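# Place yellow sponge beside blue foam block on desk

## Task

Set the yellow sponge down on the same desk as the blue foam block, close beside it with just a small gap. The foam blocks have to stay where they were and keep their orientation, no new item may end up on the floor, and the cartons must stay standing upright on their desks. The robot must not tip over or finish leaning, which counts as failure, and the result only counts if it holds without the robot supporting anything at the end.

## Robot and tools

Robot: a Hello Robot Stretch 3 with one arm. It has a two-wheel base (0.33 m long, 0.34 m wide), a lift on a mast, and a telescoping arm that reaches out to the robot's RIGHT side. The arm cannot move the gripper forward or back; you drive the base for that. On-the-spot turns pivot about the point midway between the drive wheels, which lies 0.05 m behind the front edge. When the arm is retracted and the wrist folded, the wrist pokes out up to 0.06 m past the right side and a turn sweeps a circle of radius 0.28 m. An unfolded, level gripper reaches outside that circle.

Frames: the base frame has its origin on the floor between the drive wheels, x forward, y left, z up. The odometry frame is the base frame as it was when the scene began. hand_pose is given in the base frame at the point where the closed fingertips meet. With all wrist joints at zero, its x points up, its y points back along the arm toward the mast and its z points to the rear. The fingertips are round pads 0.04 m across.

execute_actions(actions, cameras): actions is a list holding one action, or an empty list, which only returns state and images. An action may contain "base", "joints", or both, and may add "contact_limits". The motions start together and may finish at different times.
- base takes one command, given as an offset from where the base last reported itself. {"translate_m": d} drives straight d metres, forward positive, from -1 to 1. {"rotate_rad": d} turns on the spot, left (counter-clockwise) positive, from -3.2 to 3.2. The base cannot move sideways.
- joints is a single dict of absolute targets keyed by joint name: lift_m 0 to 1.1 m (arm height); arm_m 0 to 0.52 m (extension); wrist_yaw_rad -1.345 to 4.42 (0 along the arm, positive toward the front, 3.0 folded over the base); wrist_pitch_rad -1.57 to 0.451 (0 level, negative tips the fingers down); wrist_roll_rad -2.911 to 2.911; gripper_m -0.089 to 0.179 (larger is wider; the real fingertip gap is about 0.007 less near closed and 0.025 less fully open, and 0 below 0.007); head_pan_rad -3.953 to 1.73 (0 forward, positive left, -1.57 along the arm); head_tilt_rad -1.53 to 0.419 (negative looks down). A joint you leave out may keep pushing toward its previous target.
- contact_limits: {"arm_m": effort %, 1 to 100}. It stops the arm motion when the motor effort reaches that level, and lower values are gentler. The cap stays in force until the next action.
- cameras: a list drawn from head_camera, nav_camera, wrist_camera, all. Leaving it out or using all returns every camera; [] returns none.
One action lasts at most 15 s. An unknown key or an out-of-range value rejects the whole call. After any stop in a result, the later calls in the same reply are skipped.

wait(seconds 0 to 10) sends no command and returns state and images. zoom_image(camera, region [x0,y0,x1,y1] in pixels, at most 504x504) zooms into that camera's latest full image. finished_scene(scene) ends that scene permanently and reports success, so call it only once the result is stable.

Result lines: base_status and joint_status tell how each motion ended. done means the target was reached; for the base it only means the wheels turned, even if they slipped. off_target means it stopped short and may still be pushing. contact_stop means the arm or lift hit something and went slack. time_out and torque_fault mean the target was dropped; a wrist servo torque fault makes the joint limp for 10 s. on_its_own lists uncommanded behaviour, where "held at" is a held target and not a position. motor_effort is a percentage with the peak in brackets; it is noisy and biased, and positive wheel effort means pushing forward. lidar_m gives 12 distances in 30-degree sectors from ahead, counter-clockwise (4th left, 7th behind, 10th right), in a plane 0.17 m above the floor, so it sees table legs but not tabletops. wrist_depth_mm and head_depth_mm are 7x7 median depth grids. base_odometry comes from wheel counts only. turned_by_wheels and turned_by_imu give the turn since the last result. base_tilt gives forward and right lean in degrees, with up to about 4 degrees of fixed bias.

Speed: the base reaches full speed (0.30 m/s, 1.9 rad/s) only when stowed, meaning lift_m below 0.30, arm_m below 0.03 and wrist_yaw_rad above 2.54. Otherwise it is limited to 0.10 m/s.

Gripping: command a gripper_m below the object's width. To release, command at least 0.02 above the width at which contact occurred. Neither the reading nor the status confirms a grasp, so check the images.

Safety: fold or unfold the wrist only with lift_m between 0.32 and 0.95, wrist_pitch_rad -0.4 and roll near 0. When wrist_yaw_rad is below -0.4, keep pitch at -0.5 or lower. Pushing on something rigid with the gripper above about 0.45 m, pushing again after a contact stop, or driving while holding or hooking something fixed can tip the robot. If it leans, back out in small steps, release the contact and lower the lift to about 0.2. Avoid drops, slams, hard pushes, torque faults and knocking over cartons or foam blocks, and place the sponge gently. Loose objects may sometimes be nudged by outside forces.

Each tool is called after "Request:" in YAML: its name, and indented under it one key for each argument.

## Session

Request:
execute_actions:
  actions:
    - {"joints":{"head_pan_rad":1.2,"head_tilt_rad":-0.6}}
  cameras: ["nav_camera"]

Request:
execute_actions:
  actions:
    - {"joints":{"head_pan_rad":-0.9}}
  cameras: ["nav_camera"]

Request:
execute_actions:
  actions:
    - {"joints":{"head_pan_rad":-3.0}}
  cameras: ["nav_camera"]

Scene clock: 1.17 s.
base_odometry: x=+0.000 y=+0.000 heading=+0.000 (m, m, rad; odometry frame)
turned_by_wheels: +0.000 (rad since the last result)
turned_by_imu: +0.000 (rad since the last result)
base_tilt: forward=+2.9 right=+0.3 (deg)
lidar_m: 2.60 2.44 2.41 1.65 1.34 1.79 2.05 1.52 1.68 2.10 1.96 1.75
head_depth_mm: 2301 2524 2669 2113 1674 1373 1172 / 2454 2673 2823 2112 1668 1370 1167 / 2570 2857 2895 2113 1668 1376 1173 / 2698 2981 2888 2106 1671 1372 1172 / 2420 2662 2741 2127 1669 1375 1175 / 2139 2277 2511 2113 1674 1378 1176 / 1913 1389 2163 1921 1673 1382 1173
base_status: not commanded
joint_positions: lift_m=+0.355 arm_m=+0.003 wrist_yaw_rad=+3.145 wrist_pitch_rad=-0.535 wrist_roll_rad=+0.014 gripper_m=+0.037 head_pan_rad=+1.193 head_tilt_rad=-0.592
joint_status: all done
motor_effort: left_wheel=+0(0) right_wheel=+0(0) lift_m=+25(24) arm_m=+1(2) wrist_yaw_rad=+1(0) wrist_pitch_rad=+6(6) wrist_roll_rad=+0(0) gripper_m=+0(1) head_pan_rad=+4(53) head_tilt_rad=-4(39) (%)
hand_pose: x=-0.0220 y=+0.0604 z=+0.3422 quat_wxyz=(+0.187, +0.686, +0.187, +0.678) (m; base frame)
wrist_depth_mm: - - - - - - - / - - - - - - - / 813 838 - 883 930 955 - / 673 678 683 714 735 769 769 / 561 579 588 601 621 635 638 / 492 519 - - 532 542 552 / 442 - - - 460 472 479
pictures: nav_camera (sideways: a quarter turn counterclockwise sets it upright)
camera_calibration (this result's frames):
nav_camera: T_world_to_cam=[[0.220854, 0.538254, 0.81333, -1.01364], [0.923924, -0.38257, 0.00229658, 0.0444834], [0.312392, 0.750948, -0.581798, 0.713311], [0, 0, 0, 1]] pos_world=[-0.0400659, 0.0269541, 1.23932]
Images, in order (width x height): nav_camera 672x504.

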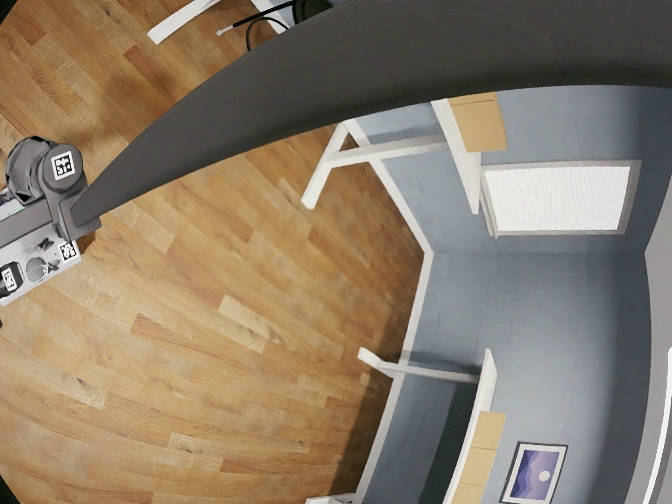

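Scene clock: 2.70 s.
base_odometry: x=+0.000 y=+0.000 heading=+0.000 (m, m, rad; odometry frame)
turned_by_wheels: +0.000 (rad since the last result)
turned_by_imu: +0.000 (rad since the last result)
base_tilt: forward=+2.9 right=+0.2 (deg)
lidar_m: 2.59 2.44 2.40 1.65 1.34 1.79 2.06 1.52 1.68 2.10 1.96 1.75
head_depth_mm: 1605 1796 2032 2111 1667 1382 1172 / 1605 1808 2051 2111 1656 1381 1173 / 1621 1812 2045 2107 1663 1377 1174 / 1642 1825 2076 2116 1664 1377 1175 / 1648 1838 2086 2127 1671 1380 1171 / 1625 1784 2007 2042 1668 1382 1172 / 1548 1736 2051 2045 1677 1380 1175
base_status: not commanded
joint_positions: lift_m=+0.355 arm_m=+0.003 wrist_yaw_rad=+3.145 wrist_pitch_rad=-0.535 wrist_roll_rad=+0.014 gripper_m=+0.037 head_pan_rad=-0.893 head_tilt_rad=-0.592
joint_status: all done
motor_effort: left_wheel=+0(0) right_wheel=+0(0) lift_m=+25(24) arm_m=+1(1) wrist_yaw_rad=+1(0) wrist_pitch_rad=+5(5) wrist_roll_rad=+0(0) gripper_m=+0(0) head_pan_rad=-4(53) head_tilt_rad=-4(4) (%)
hand_pose: x=-0.0220 y=+0.0604 z=+0.3422 quat_wxyz=(+0.187, +0.686, +0.187, +0.678) (m; base frame)
wrist_depth_mm: - - - - - - - / - - - - - - - / 816 830 - 899 929 942 - / 677 688 685 726 742 760 777 / 567 577 589 605 621 631 647 / 496 514 - - 538 535 553 / 440 - - - 465 473 480
pictures: nav_camera (sideways: a quarter turn counterclockwise sets it upright)
camera_calibration (this result's frames):
nav_camera: T_world_to_cam=[[0.359968, -0.457448, 0.81312, -1.01421], [-0.787845, -0.615869, 0.00230182, 0.0549184], [0.499722, -0.641442, -0.582091, 0.71255], [0, 0, 0, 1]] pos_world=[0.0522749, 0.026932, 1.23932]
Images, in order (width x height): nav_camera 672x504.

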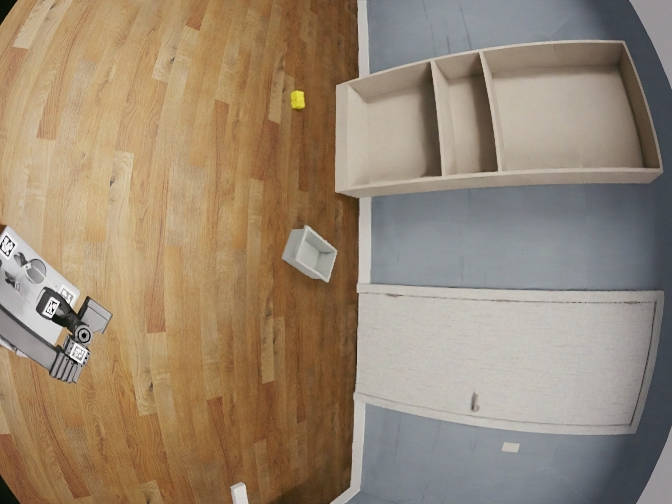

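Scene clock: 4.23 s.
base_odometry: x=+0.000 y=+0.000 heading=+0.000 (m, m, rad; odometry frame)
turned_by_wheels: +0.000 (rad since the last result)
turned_by_imu: +0.000 (rad since the last result)
base_tilt: forward=+2.9 right=+0.2 (deg)
lidar_m: 2.59 2.44 2.40 1.66 1.33 1.79 2.05 1.52 1.68 2.10 1.96 1.75
head_depth_mm: 1992 2129 2301 2108 1664 1373 1172 / 2037 2278 2549 2109 1663 1375 1171 / 1922 2155 2458 2132 1658 1375 1174 / 1806 2024 2289 2110 1667 1377 1172 / 1726 1827 2160 2119 1670 1380 1176 / 1646 1384 1931 1977 1674 1375 1175 / 1567 1268 1908 2058 1669 1382 1172
base_status: not commanded
joint_positions: lift_m=+0.355 arm_m=+0.003 wrist_yaw_rad=+3.145 wrist_pitch_rad=-0.535 wrist_roll_rad=+0.014 gripper_m=+0.037 head_pan_rad=-2.993 head_tilt_rad=-0.593
joint_status: all done
motor_effort: left_wheel=+0(0) right_wheel=-1(0) lift_m=+24(24) arm_m=+2(1) wrist_yaw_rad=+1(1) wrist_pitch_rad=+5(6) wrist_roll_rad=+0(0) gripper_m=-1(0) head_pan_rad=-3(52) head_tilt_rad=-4(4) (%)
hand_pose: x=-0.0220 y=+0.0604 z=+0.3422 quat_wxyz=(+0.187, +0.686, +0.187, +0.678) (m; base frame)
wrist_depth_mm: - - - - - - - / - - - - - - - / 807 842 - 896 916 954 - / 672 680 677 714 738 752 763 / 571 586 594 597 619 633 641 / 495 515 - - 534 542 553 / 440 - - - 466 472 481
pictures: nav_camera (sideways: a quarter turn counterclockwise sets it upright)
camera_calibration (this result's frames):
nav_camera: T_world_to_cam=[[-0.576643, -0.079793, 0.813091, -1.00846], [-0.133882, 0.990995, 0.00230257, 0.0509283], [-0.805952, -0.107531, -0.582133, 0.720568], [0, 0, 0, 1]] pos_world=[0.00603995, -0.0534546, 1.23932]
Images, in order (width x height): nav_camera 672x504.

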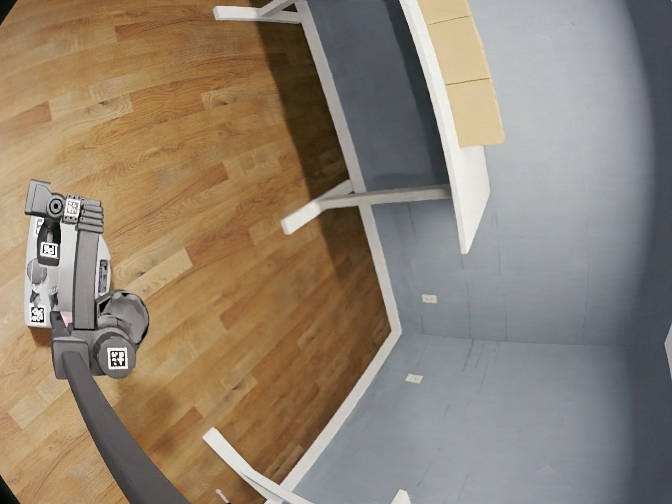

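Request:
execute_actions:
  actions:
    - {"base":{"rotate_rad":-0.281},"joints":{"lift_m":0.28}}
  cameras: []

Request:
execute_actions:
  actions:
    - {"base":{"translate_m":1}}
  cameras: []

Request:
execute_actions:
  actions:
    - {"base":{"translate_m":0.17}}
  cameras: []

Request:
execute_actions:
  actions:
    - {"base":{"rotate_rad":1.57},"joints":{"head_pan_rad":-1.57,"head_tilt_rad":-1.1}}
  cameras: []

Request:
execute_actions:
  actions:
    - {"joints":{"lift_m":0.4,"wrist_pitch_rad":-0.4}}
  cameras: []

Request:
execute_actions:
  actions:
    - {"joints":{"wrist_yaw_rad":0,"gripper_m":0.14}}
  cameras: []

Request:
execute_actions:
  actions:
    - {"joints":{"wrist_pitch_rad":-1.5,"arm_m":0.15}}
  cameras: ["wrist_camera"]

Scene clock: 8.60 s.
base_odometry: x=+0.000 y=+0.000 heading=-0.281 (m, m, rad; odometry frame)
turned_by_wheels: -0.281 (rad since the last result)
turned_by_imu: -0.279 (rad since the last result)
base_tilt: forward=+3.0 right=+0.2 (deg)
lidar_m: 2.10 2.47 2.40 1.66 1.11 1.34 1.93 1.52 1.92 1.68 1.98 1.76
head_depth_mm: 1610 1753 1923 2022 1664 1375 1172 / 1738 1909 2103 2113 1660 1370 1169 / 1890 2085 2348 2108 1669 1374 1170 / 2077 2307 2576 2118 1670 1377 1178 / 2041 2264 2491 2133 1677 1382 1174 / 1874 2064 2277 2119 1672 1381 1177 / 1752 1890 2067 2124 1631 1378 1177
base_status: done
joint_positions: lift_m=+0.281 arm_m=+0.003 wrist_yaw_rad=+3.145 wrist_pitch_rad=-0.535 wrist_roll_rad=+0.014 gripper_m=+0.037 head_pan_rad=-2.993 head_tilt_rad=-0.593
joint_status: all done
motor_effort: left_wheel=+2(7) right_wheel=-1(7) lift_m=+9(20) arm_m=+0(1) wrist_yaw_rad=+0(0) wrist_pitch_rad=+6(6) wrist_roll_rad=+0(0) gripper_m=+0(0) head_pan_rad=-4(4) head_tilt_rad=-4(4) (%)
hand_pose: x=-0.0220 y=+0.0603 z=+0.2680 quat_wxyz=(+0.187, +0.686, +0.187, +0.678) (m; base frame)
wrist_depth_mm: - - - - - - - / 868 921 - - - - - / 703 714 - 757 790 798 844 / 562 582 577 614 619 645 667 / 474 504 - 536 530 534 541 / 429 - - - 450 457 465 / - - - - 391 399 407
pictures: none
No camera images: the call's "cameras" was empty. Leave "cameras" out to get every camera's image.

Scene clock: 13.63 s.
base_odometry: x=+0.961 y=-0.277 heading=-0.281 (m, m, rad; odometry frame)
turned_by_wheels: +0.000 (rad since the last result)
turned_by_imu: +0.001 (rad since the last result)
base_tilt: forward=+2.9 right=+0.2 (deg)
lidar_m: 1.11 2.06 1.73 2.12 2.12 2.07 2.78 2.40 2.09 1.48 0.91 0.95
head_depth_mm: 2302 2519 2666 2104 1674 1377 1171 / 2510 2747 2856 2107 1669 1374 1176 / 2726 2986 2889 2131 1669 1377 1171 / 2918 3183 2902 2129 1661 1378 1171 / 2675 2987 2887 2119 1662 1376 1167 / 2463 2692 2672 2112 1677 1377 1175 / 2229 2458 2647 2124 1679 1380 1171
base_status: done
joint_positions: lift_m=+0.281 arm_m=+0.003 wrist_yaw_rad=+3.145 wrist_pitch_rad=-0.535 wrist_roll_rad=+0.014 gripper_m=+0.037 head_pan_rad=-2.993 head_tilt_rad=-0.593
joint_status: not commanded
motor_effort: left_wheel=+1(10) right_wheel=-1(4) lift_m=+9(9) arm_m=+0(1) wrist_yaw_rad=+0(0) wrist_pitch_rad=+6(5) wrist_roll_rad=+0(0) gripper_m=+0(0) head_pan_rad=-4(4) head_tilt_rad=-3(4) (%)
hand_pose: x=-0.0220 y=+0.0603 z=+0.2680 quat_wxyz=(+0.187, +0.686, +0.187, +0.678) (m; base frame)
wrist_depth_mm: - - - - - - - / 878 925 - - - - - / 692 712 - 761 769 806 837 / 564 578 576 615 628 645 661 / 482 505 - 541 529 532 547 / 426 - - - 453 457 466 / - - - - 390 403 406
pictures: none
No camera images: the call's "cameras" was empty. Leave "cameras" out to get every camera's image.

Scene clock: 15.87 s.
base_odometry: x=+1.124 y=-0.324 heading=-0.281 (m, m, rad; odometry frame)
turned_by_wheels: +0.000 (rad since the last result)
turned_by_imu: +0.000 (rad since the last result)
base_tilt: forward=+3.0 right=+0.2 (deg)
lidar_m: 0.94 1.84 1.61 2.10 2.24 2.41 2.92 2.57 2.20 1.34 0.80 1.03
head_depth_mm: 2407 2635 2726 2106 1664 1374 1171 / 2632 2884 2872 2114 1669 1375 1173 / 2875 3139 2892 2112 1663 1374 1171 / 3028 3386 2847 2109 1659 1371 1174 / 2794 3090 2893 2116 1673 1375 1174 / 2531 2803 2679 2110 1665 1376 1175 / 2286 2590 2743 2121 1676 1382 1175
base_status: done
joint_positions: lift_m=+0.281 arm_m=+0.003 wrist_yaw_rad=+3.145 wrist_pitch_rad=-0.535 wrist_roll_rad=+0.014 gripper_m=+0.037 head_pan_rad=-2.993 head_tilt_rad=-0.594
joint_status: not commanded
motor_effort: left_wheel=+1(11) right_wheel=-1(4) lift_m=+9(9) arm_m=+1(1) wrist_yaw_rad=+0(0) wrist_pitch_rad=+6(6) wrist_roll_rad=+0(0) gripper_m=+0(0) head_pan_rad=-3(4) head_tilt_rad=-4(4) (%)
hand_pose: x=-0.0220 y=+0.0603 z=+0.2680 quat_wxyz=(+0.187, +0.686, +0.187, +0.678) (m; base frame)
wrist_depth_mm: - - - - - - - / 878 924 - - - - - / 699 715 - 753 783 806 840 / 571 580 577 615 623 647 661 / 479 507 - 540 526 530 545 / 427 - - - 451 457 465 / - - - - 393 398 402
pictures: none
No camera images: the call's "cameras" was empty. Leave "cameras" out to get every camera's image.

Scene clock: 18.17 s.
base_odometry: x=+1.124 y=-0.324 heading=+1.289 (m, m, rad; odometry frame)
turned_by_wheels: +1.570 (rad since the last result)
turned_by_imu: +1.554 (rad since the last result)
base_tilt: forward=+3.0 right=+0.2 (deg)
lidar_m: 2.10 2.23 2.20 2.91 2.67 2.20 1.34 0.80 1.03 0.94 1.81 1.62
head_depth_mm: 822 1173 1373 1336 1273 1168 1095 / 851 1270 1415 1374 1270 1181 - / 866 1352 1434 1388 1283 - - / 1013 1289 1463 1389 1270 - - / 1437 1651 1520 1386 1272 1168 1080 / 1586 1702 1523 1380 1261 1168 1081 / 1759 1697 1517 1375 1260 1165 1079
base_status: done
joint_positions: lift_m=+0.281 arm_m=+0.003 wrist_yaw_rad=+3.145 wrist_pitch_rad=-0.535 wrist_roll_rad=+0.014 gripper_m=+0.037 head_pan_rad=-1.577 head_tilt_rad=-1.087
joint_status: all done
motor_effort: left_wheel=-1(8) right_wheel=+1(9) lift_m=+9(9) arm_m=+1(1) wrist_yaw_rad=+0(1) wrist_pitch_rad=+6(5) wrist_roll_rad=+0(0) gripper_m=+0(0) head_pan_rad=+4(53) head_tilt_rad=-7(39) (%)
hand_pose: x=-0.0220 y=+0.0603 z=+0.2680 quat_wxyz=(+0.187, +0.686, +0.187, +0.678) (m; base frame)
wrist_depth_mm: - - - - - - - / 886 920 - - - - - / 700 718 - 755 774 799 827 / 564 583 575 608 624 641 652 / 479 512 - 540 530 533 550 / 432 - - - 452 456 467 / - - - - 392 399 405
pictures: none
No camera images: the call's "cameras" was empty. Leave "cameras" out to get every camera's image.

Scene clock: 20.10 s.
base_odometry: x=+1.124 y=-0.324 heading=+1.289 (m, m, rad; odometry frame)
turned_by_wheels: +0.000 (rad since the last result)
turned_by_imu: +0.000 (rad since the last result)
base_tilt: forward=+3.0 right=+0.2 (deg)
lidar_m: 2.10 2.23 2.21 2.92 2.67 2.21 1.34 0.80 1.03 0.94 1.81 1.62
head_depth_mm: 823 1170 1382 1341 1272 1173 - / 851 1263 1410 1368 1269 1186 - / 868 1347 1437 1385 1296 - - / 1015 1292 1467 1391 1270 - - / 1433 1664 1527 1388 1268 1164 1079 / 1576 1698 1524 1372 1266 1163 1078 / 1764 1705 1520 1385 1264 1163 1080
base_status: not commanded
joint_positions: lift_m=+0.399 arm_m=+0.003 wrist_yaw_rad=+3.145 wrist_pitch_rad=-0.419 wrist_roll_rad=+0.014 gripper_m=+0.037 head_pan_rad=-1.577 head_tilt_rad=-1.087
joint_status: all done
motor_effort: left_wheel=-1(1) right_wheel=+1(1) lift_m=+38(40) arm_m=+1(1) wrist_yaw_rad=+0(0) wrist_pitch_rad=+8(8) wrist_roll_rad=+0(0) gripper_m=+0(0) head_pan_rad=+4(4) head_tilt_rad=-7(7) (%)
hand_pose: x=-0.0221 y=+0.0765 z=+0.4117 quat_wxyz=(+0.147, +0.696, +0.148, +0.687) (m; base frame)
wrist_depth_mm: - - - - - - - / - - - - - - - / - - - - - - - / 863 884 - 926 955 - - / 706 711 728 752 773 789 808 / 596 601 - 629 643 654 669 / 511 521 537 551 549 560 567
pictures: none
No camera images: the call's "cameras" was empty. Leave "cameras" out to get every camera's image.

Scene clock: 22.70 s.
base_odometry: x=+1.124 y=-0.324 heading=+1.289 (m, m, rad; odometry frame)
turned_by_wheels: +0.000 (rad since the last result)
turned_by_imu: +0.000 (rad since the last result)
base_tilt: forward=+3.0 right=+0.1 (deg)
lidar_m: 2.10 2.24 2.20 2.92 2.67 2.21 1.34 0.80 1.03 0.94 1.82 1.61
head_depth_mm: 822 1167 1381 1336 1277 1172 - / 851 1263 1413 1373 1273 1180 - / 866 1348 1440 1389 1302 - - / 1015 1291 1469 1388 1262 - - / 1437 1651 1524 1388 1265 1167 1080 / 1580 1699 1524 1383 1259 1168 1078 / 1768 1698 1524 1381 1263 1161 1080
base_status: not commanded
joint_positions: lift_m=+0.399 arm_m=+0.003 wrist_yaw_rad=+0.002 wrist_pitch_rad=-0.419 wrist_roll_rad=+0.014 gripper_m=+0.140 head_pan_rad=-1.577 head_tilt_rad=-1.087
joint_status: all done
motor_effort: left_wheel=-1(1) right_wheel=+1(1) lift_m=+38(38) arm_m=+1(1) wrist_yaw_rad=-2(0) wrist_pitch_rad=+8(8) wrist_roll_rad=+0(0) gripper_m=+0(84) head_pan_rad=+5(4) head_tilt_rad=-7(7) (%)
hand_pose: x=-0.0210 y=-0.3721 z=+0.4117 quat_wxyz=(+0.687, +0.147, -0.696, -0.148) (m; base frame)
wrist_depth_mm: - - - 706 744 651 563 / - - - 814 797 686 604 / - - - 909 867 729 629 / 857 874 910 838 787 753 665 / 704 743 725 757 699 651 661 / 610 581 610 627 633 576 546 / 519 520 528 531 547 545 536
pictures: none
No camera images: the call's "cameras" was empty. Leave "cameras" out to get every camera's image.

Scene clock: 25.03 s.
base_odometry: x=+1.124 y=-0.324 heading=+1.289 (m, m, rad; odometry frame)
turned_by_wheels: +0.000 (rad since the last result)
turned_by_imu: +0.000 (rad since the last result)
base_tilt: forward=+2.9 right=+0.2 (deg)
lidar_m: 2.10 2.24 2.20 2.91 2.67 2.21 1.34 0.80 1.03 0.94 1.81 1.62
head_depth_mm: 823 1168 1380 1337 1273 1173 - / 850 1264 1416 1374 1273 1184 - / 867 1355 1436 1402 1252 - - / 1014 1288 1465 1402 1255 - - / 1434 1654 1523 1385 1264 1169 1082 / 1586 1700 1527 1382 1263 1165 1080 / 1767 1697 1521 1379 1265 1165 1078
base_status: not commanded
joint_positions: lift_m=+0.399 arm_m=+0.150 wrist_yaw_rad=+0.001 wrist_pitch_rad=-1.495 wrist_roll_rad=+0.014 gripper_m=+0.140 head_pan_rad=-1.577 head_tilt_rad=-1.087
joint_status: all done
motor_effort: left_wheel=-2(1) right_wheel=+1(1) lift_m=+38(38) arm_m=+6(6) wrist_yaw_rad=+0(2) wrist_pitch_rad=-2(6) wrist_roll_rad=+0(0) gripper_m=+0(0) head_pan_rad=+4(4) head_tilt_rad=-7(7) (%)
hand_pose: x=-0.0216 y=-0.2898 z=+0.2806 quat_wxyz=(+0.515, +0.478, -0.521, -0.484) (m; base frame)
wrist_depth_mm: 411 413 417 418 424 425 432 / 417 419 420 385 427 432 438 / 424 422 429 437 435 439 442 / 429 432 435 441 443 446 450 / 438 440 442 444 451 457 463 / 440 449 448 - - 468 464 / 450 452 456 - - 468 474
pictures: wrist_camera
camera_calibration (this result's frames):
wrist_camera: T_world_to_cam=[[-0.99867, -0.0460877, 0.023103, -0.0491763], [-0.043689, 0.994485, 0.0953413, 0.291157], [-0.0273697, 0.0942052, -0.995177, 0.466658], [0, 0, 0, 1]] pos_world=[-0.0236182, -0.33578, 0.437784]
Images, in order (width x height): wrist_camera 644x364.

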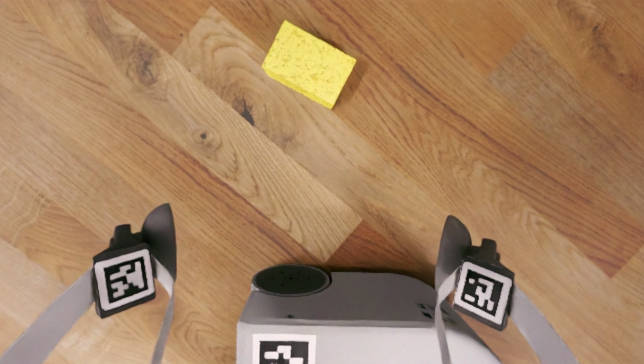

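Request:
execute_actions:
  actions:
    - {"base":{"translate_m":0.01},"joints":{"arm_m":0.31,"lift_m":0.2,"wrist_roll_rad":-1.1}}
  cameras: ["wrist_camera"]

Request:
execute_actions:
  actions:
    - {"joints":{"lift_m":0.14}}
  cameras: []

Request:
execute_actions:
  actions:
    - {"joints":{"gripper_m":0.03}}
  cameras: []

Request:
execute_actions:
  actions:
    - {"base":{"rotate_rad":-0.7},"joints":{"lift_m":1.1,"arm_m":0,"wrist_roll_rad":0,"wrist_pitch_rad":0,"head_pan_rad":0.3,"head_tilt_rad":-0.5}}

Scene clock: 29.57 s.
base_odometry: x=+1.127 y=-0.315 heading=+1.289 (m, m, rad; odometry frame)
turned_by_wheels: +0.000 (rad since the last result)
turned_by_imu: +0.000 (rad since the last result)
base_tilt: forward=+3.0 right=+0.2 (deg)
lidar_m: 2.10 2.23 2.40 2.43 2.68 2.21 1.35 0.81 1.04 0.94 1.82 1.62
head_depth_mm: 822 1171 1377 1340 1272 1172 1087 / 852 1272 1418 1373 1268 1185 - / 1005 1345 1432 1396 1271 - - / 1000 1267 1469 1426 1269 - - / 1444 1669 1535 1385 1263 1165 1082 / 1595 1701 1526 1380 1267 1158 1082 / 1772 1698 1526 1379 1262 1165 1077
base_status: done
joint_positions: lift_m=+0.201 arm_m=+0.310 wrist_yaw_rad=+0.000 wrist_pitch_rad=-1.497 wrist_roll_rad=-1.094 gripper_m=+0.140 head_pan_rad=-1.577 head_tilt_rad=-1.087
joint_status: all done
motor_effort: left_wheel=-1(4) right_wheel=+1(3) lift_m=+9(35) arm_m=+6(7) wrist_yaw_rad=+0(0) wrist_pitch_rad=-2(2) wrist_roll_rad=-3(4) gripper_m=+0(0) head_pan_rad=+4(4) head_tilt_rad=-8(7) (%)
hand_pose: x=-0.0215 y=-0.4497 z=+0.0822 quat_wxyz=(+0.712, +0.661, -0.173, -0.161) (m; base frame)
wrist_depth_mm: 211 216 221 228 233 240 248 / 215 221 226 233 237 245 252 / 220 226 231 237 244 251 258 / 224 231 236 198 249 258 267 / 231 233 241 204 256 264 272 / 235 245 247 208 263 272 282 / 243 247 255 262 269 280 289
pictures: wrist_camera
camera_calibration (this result's frames):
wrist_camera: T_world_to_cam=[[-0.404075, -0.910653, 0.0862237, -0.432978], [-0.900094, 0.412633, 0.139874, 0.185369], [-0.162955, -0.02109, -0.986408, 0.228731], [0, 0, 0, 1]] pos_world=[0.0291673, -0.465958, 0.237027]
Images, in order (width x height): wrist_camera 644x364.

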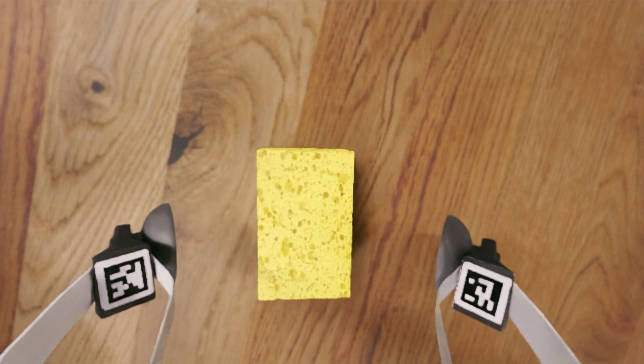

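Scene clock: 30.93 s.
base_odometry: x=+1.127 y=-0.315 heading=+1.289 (m, m, rad; odometry frame)
turned_by_wheels: +0.000 (rad since the last result)
turned_by_imu: +0.000 (rad since the last result)
base_tilt: forward=+3.0 right=+0.2 (deg)
lidar_m: 2.09 2.24 2.41 2.43 2.67 2.21 1.35 0.81 1.04 1.02 1.83 1.61
head_depth_mm: 821 1176 1373 1335 1272 1171 1085 / 850 1273 1419 1372 1269 1183 - / 1006 1342 1440 1405 1268 - - / 1003 1273 1476 1409 1267 - - / 1442 1657 1530 1381 1266 1161 1084 / 1592 1704 1529 1380 1264 1165 1080 / 1777 1694 1525 1376 1260 1160 1076
base_status: not commanded
joint_positions: lift_m=+0.141 arm_m=+0.310 wrist_yaw_rad=+0.000 wrist_pitch_rad=-1.497 wrist_roll_rad=-1.094 gripper_m=+0.140 head_pan_rad=-1.577 head_tilt_rad=-1.087
joint_status: all done
motor_effort: left_wheel=-1(1) right_wheel=+1(2) lift_m=+9(5) arm_m=+7(6) wrist_yaw_rad=+0(1) wrist_pitch_rad=-2(2) wrist_roll_rad=-3(3) gripper_m=+0(0) head_pan_rad=+4(3) head_tilt_rad=-7(7) (%)
hand_pose: x=-0.0215 y=-0.4497 z=+0.0221 quat_wxyz=(+0.712, +0.661, -0.173, -0.161) (m; base frame)
wrist_depth_mm: 159 162 167 171 176 180 185 / 163 166 170 175 180 185 190 / 166 170 174 179 184 190 195 / 170 174 175 138 189 194 199 / 174 176 179 142 193 199 205 / 177 184 185 145 197 205 210 / 183 186 190 148 203 210 217
pictures: none
No camera images: the call's "cameras" was empty. Leave "cameras" out to get every camera's image.

Scene clock: 32.53 s.
base_odometry: x=+1.127 y=-0.315 heading=+1.289 (m, m, rad; odometry frame)
turned_by_wheels: +0.000 (rad since the last result)
turned_by_imu: +0.000 (rad since the last result)
base_tilt: forward=+3.0 right=+0.2 (deg)
lidar_m: 2.09 2.23 2.41 2.42 2.68 2.21 1.35 0.81 1.04 1.02 1.83 1.62
head_depth_mm: 819 1178 1372 1339 1272 1171 1085 / 852 1271 1417 1371 1267 1187 - / 1006 1341 1433 1410 1266 - - / 1003 1269 1472 1411 1265 - - / 1446 1664 1532 1384 1263 1162 1080 / 1595 1700 1522 1380 1263 1169 1078 / 1775 1698 1518 1383 1259 1166 1079
base_status: not commanded
joint_positions: lift_m=+0.141 arm_m=+0.310 wrist_yaw_rad=+0.000 wrist_pitch_rad=-1.497 wrist_roll_rad=-1.094 gripper_m=+0.031 head_pan_rad=-1.577 head_tilt_rad=-1.087
joint_status: all done
motor_effort: left_wheel=-1(1) right_wheel=+2(1) lift_m=+9(9) arm_m=+6(6) wrist_yaw_rad=+0(0) wrist_pitch_rad=-1(2) wrist_roll_rad=-3(3) gripper_m=-14(91) head_pan_rad=+4(4) head_tilt_rad=-7(7) (%)
hand_pose: x=-0.0215 y=-0.4497 z=+0.0221 quat_wxyz=(+0.712, +0.661, -0.173, -0.161) (m; base frame)
wrist_depth_mm: 160 162 166 171 176 180 185 / 163 166 170 175 179 185 190 / 167 170 174 179 184 189 194 / 170 174 175 135 188 194 200 / 174 178 136 138 193 199 206 / 177 181 140 142 198 204 211 / 181 187 189 145 204 210 217
pictures: none
No camera images: the call's "cameras" was empty. Leave "cameras" out to get every camera's image.

Scene clock: 42.07 s.
base_odometry: x=+1.127 y=-0.315 heading=+0.589 (m, m, rad; odometry frame)
turned_by_wheels: -0.700 (rad since the last result)
turned_by_imu: -0.697 (rad since the last result)
base_tilt: forward=+2.9 right=+0.2 (deg)
lidar_m: 1.61 2.10 2.79 2.23 2.75 2.56 2.21 1.56 1.14 0.81 0.94 1.49
head_depth_mm: 1654 1802 1990 2179 1809 1460 1221 / 1689 1787 2042 2214 1810 1459 1219 / 1713 1815 2081 2195 1810 1459 1221 / 1742 1388 2168 2293 1820 1461 1226 / 1773 1368 2217 2377 1811 1465 1220 / 1850 1399 2279 2408 1815 1471 1228 / 1886 1443 2351 2405 1819 1462 1228
base_status: done
joint_positions: lift_m=+1.096 arm_m=+0.003 wrist_yaw_rad=+0.000 wrist_pitch_rad=-0.023 wrist_roll_rad=-0.007 gripper_m=+0.031 head_pan_rad=+0.293 head_tilt_rad=-0.507
joint_status: all done
joint sent to its limit — the command would take lift_m past its upper limit and arm_m past its lower limit, so those joints were sent only as far as their limits.
motor_effort: left_wheel=+2(7) right_wheel=-1(6) lift_m=+38(40) arm_m=-4(6) wrist_yaw_rad=+0(0) wrist_pitch_rad=+11(9) wrist_roll_rad=+4(5) gripper_m=-15(15) head_pan_rad=+4(52) head_tilt_rad=+4(40) (%)
hand_pose: x=-0.0215 y=-0.4038 z=+1.2053 quat_wxyz=(+0.710, +0.008, -0.704, -0.008) (m; base frame)
wrist_depth_mm: 679 689 709 723 686 796 812 / 689 717 725 755 743 818 835 / 709 738 758 769 751 849 839 / 700 753 736 135 863 897 867 / 592 617 136 138 877 896 917 / 758 803 139 142 911 940 952 / 682 719 683 145 950 966 -
pictures: head_camera (sideways: a quarter turn clockwise sets it upright), nav_camera (sideways: a quarter turn counterclockwise sets it upright), wrist_camera
camera_calibration (this result's frames):
head_camera: T_world_to_cam=[[-0.503981, -0.123185, -0.854885, 1.14011], [-0.261566, 0.965067, 0.0151393, -0.0129763], [0.823156, 0.231239, -0.518597, 0.632209], [0, 0, 0, 1]] pos_world=[0.0507944, 0.00677685, 1.30272]
nav_camera: T_world_to_cam=[[0.490911, 0.141125, 0.859703, -1.07575], [0.274578, -0.961564, 0.00105587, 0.0500595], [0.826809, 0.235537, -0.510792, 0.617792], [0, 0, 0, 1]] pos_world=[0.00355687, 0.0544382, 1.24034]
wrist_camera: T_world_to_cam=[[-0.997506, 0.0174956, 0.0683848, -0.10453], [-0.0637696, 0.192033, -0.979314, 1.28712], [-0.0302658, -0.981233, -0.190438, -0.00667597], [0, 0, 0, 1]] pos_world=[-0.0223918, -0.251891, 1.26637]
Images, in order (width x height): head_camera 896x504, nav_camera 672x504, wrist_camera 644x364.

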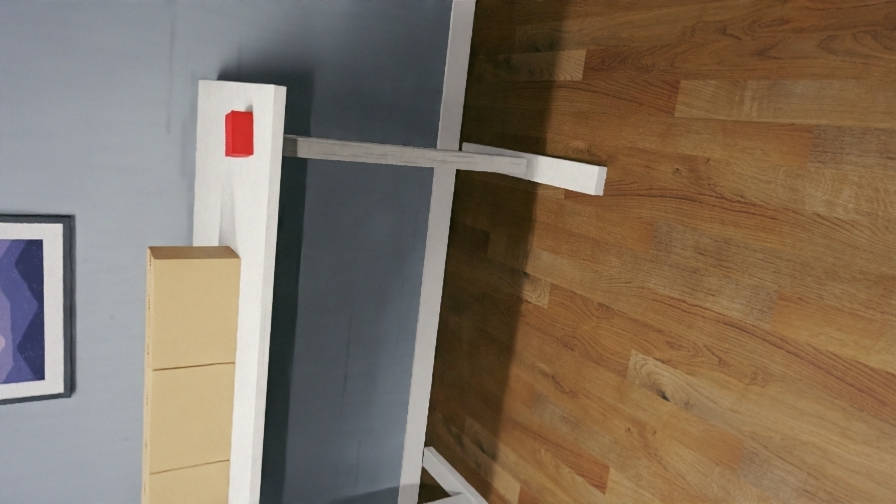

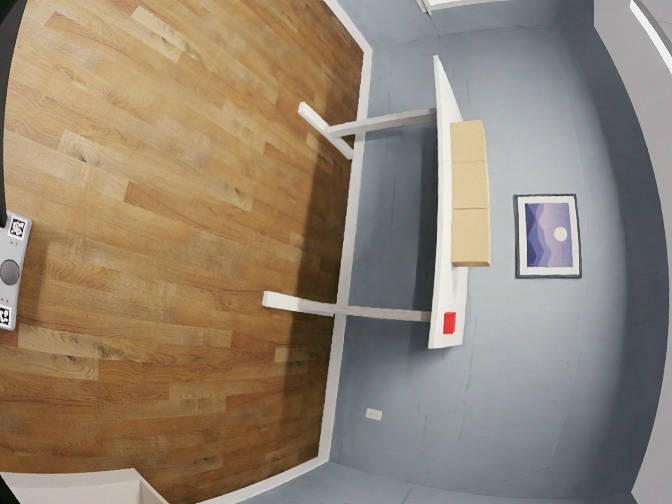

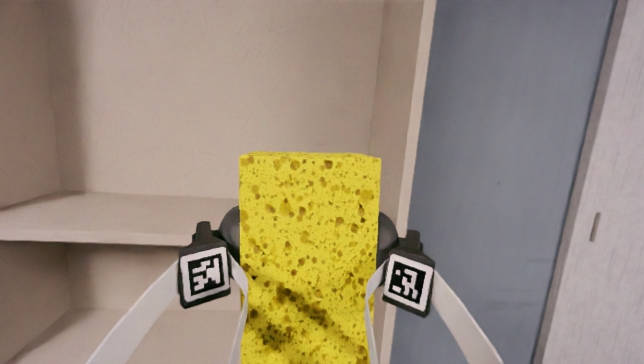

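Request:
execute_actions:
  actions:
    - {"base":{"translate_m":0.93}}
  cameras: []

Request:
execute_actions:
  actions:
    - {"base":{"rotate_rad":1.62},"joints":{"head_pan_rad":-1.57,"head_tilt_rad":-0.7}}
  cameras: []

Request:
execute_actions:
  actions:
    - {"base":{"translate_m":0.1},"joints":{"arm_m":0.52,"wrist_yaw_rad":0.9,"wrist_pitch_rad":-0.3}}
  cameras: ["nav_camera","wrist_camera"]

Scene clock: 56.53 s.
base_odometry: x=+1.900 y=+0.202 heading=+0.589 (m, m, rad; odometry frame)
turned_by_wheels: +0.000 (rad since the last result)
turned_by_imu: +0.001 (rad since the last result)
base_tilt: forward=+3.0 right=+0.2 (deg)
lidar_m: 0.69 1.20 1.52 2.69 2.32 3.40 3.12 1.36 0.82 1.06 1.09 1.22
head_depth_mm: 905 990 1097 1224 1388 1455 1221 / 924 1012 1076 1193 1406 1453 1222 / 945 1039 974 655 494 1378 1220 / 967 1066 977 573 494 1352 1184 / 981 1094 975 657 496 1458 1224 / 995 1123 981 659 496 1464 1223 / 1020 1154 659 633 515 1465 1221
base_status: done
joint_positions: lift_m=+1.096 arm_m=+0.003 wrist_yaw_rad=+0.000 wrist_pitch_rad=-0.023 wrist_roll_rad=-0.007 gripper_m=+0.031 head_pan_rad=+0.293 head_tilt_rad=-0.507
joint_status: not commanded
motor_effort: left_wheel=+1(6) right_wheel=-1(3) lift_m=+38(38) arm_m=-4(4) wrist_yaw_rad=+2(0) wrist_pitch_rad=+10(10) wrist_roll_rad=+4(4) gripper_m=-15(14) head_pan_rad=+5(4) head_tilt_rad=+4(4) (%)
hand_pose: x=-0.0215 y=-0.4038 z=+1.2053 quat_wxyz=(+0.710, +0.008, -0.704, -0.008) (m; base frame)
wrist_depth_mm: 713 717 728 740 760 557 739 / 724 738 754 759 775 578 762 / 756 768 771 794 798 615 789 / 760 772 794 135 773 613 813 / 791 800 137 138 696 598 720 / 813 823 140 142 699 849 877 / 842 871 869 145 798 824 847
pictures: none
No camera images: the call's "cameras" was empty. Leave "cameras" out to get every camera's image.

Scene clock: 60.03 s.
base_odometry: x=+1.900 y=+0.202 heading=+2.209 (m, m, rad; odometry frame)
turned_by_wheels: +1.620 (rad since the last result)
turned_by_imu: +1.613 (rad since the last result)
base_tilt: forward=+3.1 right=+0.2 (deg)
lidar_m: 2.32 2.52 3.39 3.13 1.40 0.82 1.06 1.10 1.20 0.69 1.21 1.51
head_depth_mm: - - - - 1535 1304 1132 / - - - - 1505 1302 1130 / - - - - 1502 1299 1128 / - - - 487 1502 1300 1130 / 949 906 647 504 1138 1276 1109 / 966 907 648 503 1497 1309 1133 / 963 909 649 502 1497 1304 1135
base_status: done
joint_positions: lift_m=+1.096 arm_m=+0.003 wrist_yaw_rad=+0.000 wrist_pitch_rad=-0.023 wrist_roll_rad=-0.007 gripper_m=+0.031 head_pan_rad=-1.563 head_tilt_rad=-0.691
joint_status: all done
motor_effort: left_wheel=-2(6) right_wheel=+1(5) lift_m=+38(38) arm_m=-4(4) wrist_yaw_rad=+1(0) wrist_pitch_rad=+9(9) wrist_roll_rad=+4(4) gripper_m=-14(14) head_pan_rad=-3(52) head_tilt_rad=-5(24) (%)
hand_pose: x=-0.0215 y=-0.4038 z=+1.2053 quat_wxyz=(+0.710, +0.008, -0.704, -0.008) (m; base frame)
wrist_depth_mm: 808 820 827 840 843 840 851 / 825 836 860 856 874 873 852 / 871 876 870 889 887 888 898 / 900 904 899 135 916 934 925 / 748 799 137 139 937 949 955 / 544 565 140 142 - - - / 426 441 420 146 - - -
pictures: none
No camera images: the call's "cameras" was empty. Leave "cameras" out to get every camera's image.

Scene clock: 65.00 s.
base_odometry: x=+1.841 y=+0.282 heading=+2.209 (m, m, rad; odometry frame)
turned_by_wheels: +0.000 (rad since the last result)
turned_by_imu: +0.000 (rad since the last result)
base_tilt: forward=+2.9 right=+0.2 (deg)
lidar_m: 2.22 2.23 3.36 3.55 1.44 0.91 1.16 1.21 1.20 0.69 1.22 1.43
head_depth_mm: 970 1100 1274 1510 1532 1302 1130 / 972 1098 1272 1434 1544 1302 1134 / 968 1037 646 502 1500 1304 1130 / 1003 905 645 502 1389 1276 1114 / 1002 906 646 502 1495 1303 1130 / 677 906 646 502 1502 1302 1132 / 950 907 646 502 1501 1305 1131
base_status: done
joint_positions: lift_m=+1.096 arm_m=+0.520 wrist_yaw_rad=+0.899 wrist_pitch_rad=-0.316 wrist_roll_rad=-0.006 gripper_m=+0.031 head_pan_rad=-1.563 head_tilt_rad=-0.691
joint_status: all done
motor_effort: left_wheel=-2(4) right_wheel=+1(5) lift_m=+38(38) arm_m=+6(5) wrist_yaw_rad=+1(3) wrist_pitch_rad=+7(8) wrist_roll_rad=+3(4) gripper_m=-15(15) head_pan_rad=-4(4) head_tilt_rad=-5(5) (%)
hand_pose: x=+0.1633 y=-0.8116 z=+1.1325 quat_wxyz=(+0.680, +0.403, -0.578, +0.204) (m; base frame)
wrist_depth_mm: - - 948 623 471 381 318 / - - - 670 495 393 327 / 686 767 834 706 519 410 336 / 514 545 514 135 527 422 347 / 408 425 136 138 505 440 360 / 339 352 139 142 392 412 371 / 294 302 290 145 322 336 357
pictures: nav_camera (sideways: a quarter turn counterclockwise sets it upright), wrist_camera
camera_calibration (this result's frames):
nav_camera: T_world_to_cam=[[-0.00160555, -0.659591, 0.751623, -0.931845], [-0.999971, 0.00668187, 0.00372766, 0.0543565], [-0.00748098, -0.751595, -0.659582, 0.816448], [0, 0, 0, 1]] pos_world=[0.0589666, -0.00136075, 1.23871]
wrist_camera: T_world_to_cam=[[-0.618634, -0.782528, 0.070304, -0.621468], [-0.405416, 0.24129, -0.881713, 1.29117], [0.673001, -0.573959, -0.466519, 0.113282], [0, 0, 0, 1]] pos_world=[0.0627627, -0.732844, 1.23499]
Images, in order (width x height): nav_camera 672x504, wrist_camera 644x364.

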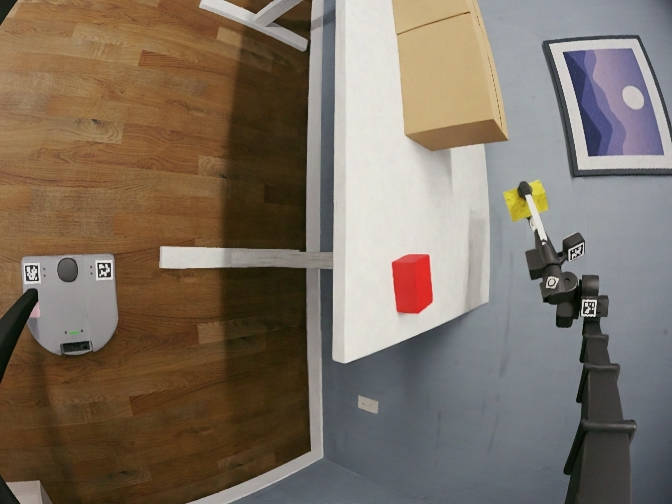

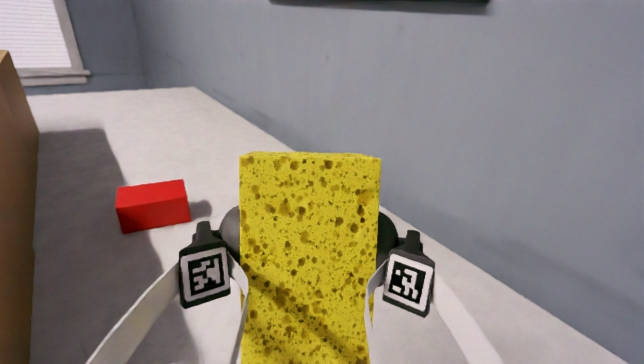

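Request:
execute_actions:
  actions:
    - {"joints":{"arm_m":0}}
  cameras: []

Request:
execute_actions:
  actions:
    - {"base":{"translate_m":1}}
  cameras: []

Request:
execute_actions:
  actions:
    - {"base":{"translate_m":0.47}}
  cameras: []

Request:
execute_actions:
  actions:
    - {"base":{"rotate_rad":1.57}}
  cameras: []

Request:
execute_actions:
  actions:
    - {"base":{"translate_m":0.4},"joints":{"arm_m":0.52}}
  cameras: ["nav_camera","wrist_camera"]

Scene clock: 71.23 s.
base_odometry: x=+1.841 y=+0.282 heading=+2.209 (m, m, rad; odometry frame)
turned_by_wheels: +0.000 (rad since the last result)
turned_by_imu: +0.000 (rad since the last result)
base_tilt: forward=+2.9 right=+0.2 (deg)
lidar_m: 2.22 2.23 3.36 3.55 1.44 0.91 1.16 1.20 1.20 0.69 1.22 1.43
head_depth_mm: - - - - 1498 1306 1129 / - - - - 1496 1301 1132 / - - - - 1502 1305 1129 / 1004 1044 - - 1427 1273 1108 / 967 908 - - 1502 1301 1129 / 950 - - - 1500 1301 1132 / - - - 472 1502 1303 1130
base_status: not commanded
joint_positions: lift_m=+1.096 arm_m=+0.003 wrist_yaw_rad=+0.900 wrist_pitch_rad=-0.317 wrist_roll_rad=-0.006 gripper_m=+0.031 head_pan_rad=-1.563 head_tilt_rad=-0.691
joint_status: all done
joint sent to its limit — the command would take arm_m past its lower limit, so that joint was sent only as far as its limit.
motor_effort: left_wheel=-2(1) right_wheel=+1(1) lift_m=+38(38) arm_m=-4(6) wrist_yaw_rad=+1(2) wrist_pitch_rad=+8(7) wrist_roll_rad=+4(4) gripper_m=-15(14) head_pan_rad=-4(3) head_tilt_rad=-4(4) (%)
hand_pose: x=+0.1634 y=-0.2949 z=+1.1324 quat_wxyz=(+0.679, +0.404, -0.578, +0.204) (m; base frame)
wrist_depth_mm: - - - - - 807 667 / - - 797 631 - 856 703 / - - 747 505 413 871 725 / - - 550 135 423 678 700 / - - 136 138 466 501 522 / - - 140 142 393 401 414 / - - - 145 324 337 342
pictures: none
No camera images: the call's "cameras" was empty. Leave "cameras" out to get every camera's image.

Scene clock: 82.37 s.
base_odometry: x=+1.245 y=+1.086 heading=+2.209 (m, m, rad; odometry frame)
turned_by_wheels: +0.000 (rad since the last result)
turned_by_imu: +0.001 (rad since the last result)
base_tilt: forward=+3.0 right=+0.2 (deg)
lidar_m: 1.60 1.29 2.36 3.10 2.96 2.16 1.86 1.18 1.22 1.18 0.77 1.65
head_depth_mm: - - - - 1498 1304 1130 / - - - - 1499 1302 1128 / - - - - 1541 1305 1130 / 953 487 - - 1499 1302 1129 / 984 907 - - 1495 1302 1132 / 968 - - - 1234 1276 1120 / - - - 488 1546 1304 1131
base_status: done
joint_positions: lift_m=+1.096 arm_m=+0.003 wrist_yaw_rad=+0.900 wrist_pitch_rad=-0.317 wrist_roll_rad=-0.006 gripper_m=+0.031 head_pan_rad=-1.563 head_tilt_rad=-0.691
joint_status: not commanded
motor_effort: left_wheel=-2(5) right_wheel=+1(3) lift_m=+38(38) arm_m=-4(4) wrist_yaw_rad=+0(1) wrist_pitch_rad=+7(7) wrist_roll_rad=+4(4) gripper_m=-15(14) head_pan_rad=-4(4) head_tilt_rad=-5(5) (%)
hand_pose: x=+0.1634 y=-0.2949 z=+1.1324 quat_wxyz=(+0.679, +0.404, -0.578, +0.204) (m; base frame)
wrist_depth_mm: - - - - - 825 694 / - - - - - 863 708 / - - - - - 870 736 / - - - 135 635 678 700 / - - 137 138 492 501 519 / - - 140 142 395 401 415 / - - - 145 324 338 330
pictures: none
No camera images: the call's "cameras" was empty. Leave "cameras" out to get every camera's image.

Scene clock: 88.20 s.
base_odometry: x=+0.965 y=+1.463 heading=+2.209 (m, m, rad; odometry frame)
turned_by_wheels: +0.000 (rad since the last result)
turned_by_imu: +0.000 (rad since the last result)
base_tilt: forward=+3.0 right=+0.2 (deg)
lidar_m: 1.13 0.89 1.35 3.53 3.59 2.56 2.32 1.58 0.76 0.75 1.25 1.17
head_depth_mm: - - - - 1497 1300 1133 / - - - - 1485 1305 1129 / - - - - 1467 1293 1131 / 1031 1084 - - 1501 1304 1133 / 995 1130 - - 1505 1305 1127 / 974 - - - 1542 1306 1129 / - - - 1630 1545 1305 1128
base_status: done
joint_positions: lift_m=+1.096 arm_m=+0.003 wrist_yaw_rad=+0.900 wrist_pitch_rad=-0.317 wrist_roll_rad=-0.006 gripper_m=+0.031 head_pan_rad=-1.563 head_tilt_rad=-0.691
joint_status: not commanded
motor_effort: left_wheel=-1(5) right_wheel=+1(5) lift_m=+38(38) arm_m=-4(4) wrist_yaw_rad=+1(1) wrist_pitch_rad=+7(7) wrist_roll_rad=+4(4) gripper_m=-14(14) head_pan_rad=-4(4) head_tilt_rad=-5(4) (%)
hand_pose: x=+0.1634 y=-0.2949 z=+1.1324 quat_wxyz=(+0.679, +0.404, -0.578, +0.204) (m; base frame)
wrist_depth_mm: 736 827 - - - 844 697 / 761 888 - - - 871 716 / 805 928 - - - 902 739 / 842 - - 135 - 934 758 / 907 - 136 138 - 954 778 / 947 - 140 142 - - 809 / - - - 145 - - 846
pictures: none
No camera images: the call's "cameras" was empty. Leave "cameras" out to get every camera's image.

Scene clock: 91.63 s.
base_odometry: x=+0.965 y=+1.463 heading=-2.504 (m, m, rad; odometry frame)
turned_by_wheels: +1.570 (rad since the last result)
turned_by_imu: +1.563 (rad since the last result)
base_tilt: forward=+2.9 right=+0.2 (deg)
lidar_m: 3.51 3.40 2.56 2.33 1.66 0.76 0.76 1.25 1.17 1.13 0.89 1.34
head_depth_mm: - - - - 1497 1301 1127 / - - - - 1500 1302 1132 / - - - - 1534 1303 1130 / 972 1029 - - 1502 1304 1130 / 940 1068 - - 1498 1300 1132 / 921 - - - 1535 1303 1129 / - - - 1543 1540 1305 1134
base_status: done
joint_positions: lift_m=+1.096 arm_m=+0.003 wrist_yaw_rad=+0.900 wrist_pitch_rad=-0.317 wrist_roll_rad=-0.006 gripper_m=+0.031 head_pan_rad=-1.563 head_tilt_rad=-0.691
joint_status: not commanded
motor_effort: left_wheel=-2(6) right_wheel=+1(5) lift_m=+38(38) arm_m=-3(4) wrist_yaw_rad=+1(1) wrist_pitch_rad=+7(6) wrist_roll_rad=+4(4) gripper_m=-15(14) head_pan_rad=-4(4) head_tilt_rad=-5(5) (%)
hand_pose: x=+0.1634 y=-0.2949 z=+1.1324 quat_wxyz=(+0.679, +0.404, -0.578, +0.204) (m; base frame)
wrist_depth_mm: - - - - - 785 658 / - - 704 - - 820 673 / - - 717 889 948 842 703 / - - 519 135 - 878 714 / - - 136 138 - 925 738 / - - 139 142 - 958 770 / - - - 146 - 948 798
pictures: none
No camera images: the call's "cameras" was empty. Leave "cameras" out to get every camera's image.

Scene clock: 97.03 s.
base_odometry: x=+0.643 y=+1.225 heading=-2.504 (m, m, rad; odometry frame)
turned_by_wheels: +0.000 (rad since the last result)
turned_by_imu: -0.001 (rad since the last result)
base_tilt: forward=+2.9 right=+0.1 (deg)
lidar_m: 2.70 3.04 2.41 2.29 1.79 1.64 1.15 1.58 1.18 0.71 0.72 1.02
head_depth_mm: 947 1078 1249 1479 1537 1298 1131 / 948 1076 1251 1476 1534 1302 1131 / 948 1074 1251 1478 1534 1307 1132 / 979 1075 1244 1477 1537 1304 1133 / 980 906 674 556 1464 1275 1129 / 674 905 646 503 1459 1302 1126 / 927 906 647 502 1503 1302 1132
base_status: done
joint_positions: lift_m=+1.096 arm_m=+0.520 wrist_yaw_rad=+0.900 wrist_pitch_rad=-0.317 wrist_roll_rad=-0.006 gripper_m=+0.031 head_pan_rad=-1.563 head_tilt_rad=-0.692
joint_status: all done
motor_effort: left_wheel=-1(4) right_wheel=+0(5) lift_m=+38(38) arm_m=+6(6) wrist_yaw_rad=+0(1) wrist_pitch_rad=+7(7) wrist_roll_rad=+4(4) gripper_m=-15(15) head_pan_rad=-4(3) head_tilt_rad=-4(5) (%)
hand_pose: x=+0.1634 y=-0.8114 z=+1.1324 quat_wxyz=(+0.679, +0.404, -0.578, +0.204) (m; base frame)
wrist_depth_mm: - - 896 598 449 360 301 / - - - 630 470 373 310 / 733 742 824 675 495 387 317 / 536 556 511 135 497 402 328 / 422 428 137 138 481 418 340 / 344 352 139 142 390 398 351 / 293 303 292 146 322 336 348
pictures: nav_camera (sideways: a quarter turn counterclockwise sets it upright), wrist_camera
camera_calibration (this result's frames):
nav_camera: T_world_to_cam=[[-0.00161625, -0.659621, 0.751597, -0.93181], [-0.999971, 0.00669829, 0.00372824, 0.0543557], [-0.00749364, -0.751568, -0.659612, 0.816488], [0, 0, 0, 1]] pos_world=[0.0589666, -0.00135906, 1.23871]
wrist_camera: T_world_to_cam=[[-0.617862, -0.783137, 0.0703043, -0.621858], [-0.405937, 0.241131, -0.881516, 1.29082], [0.673396, -0.573194, -0.46689, 0.114256], [0, 0, 0, 1]] pos_world=[0.0628279, -0.732765, 1.23494]
Images, in order (width x height): nav_camera 672x504, wrist_camera 644x364.

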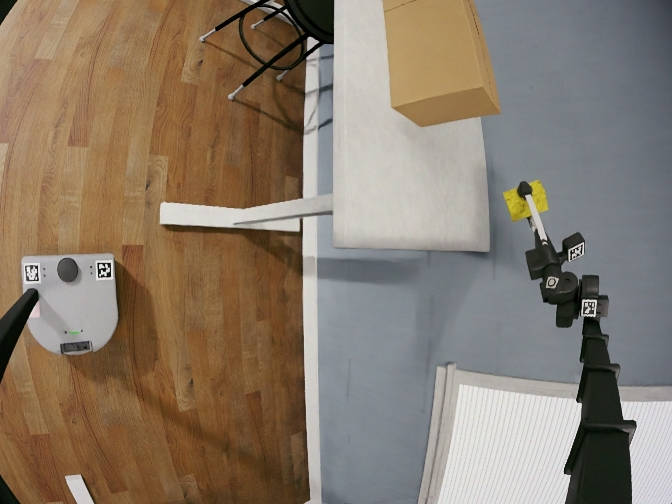

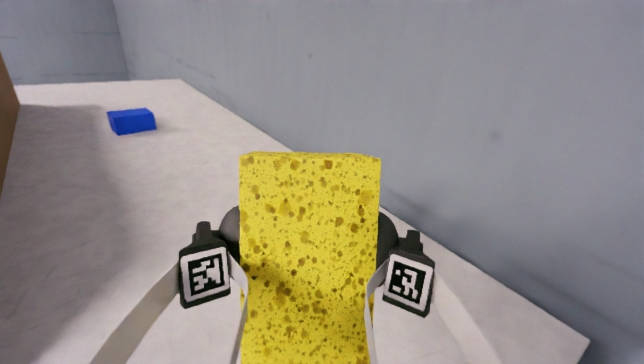

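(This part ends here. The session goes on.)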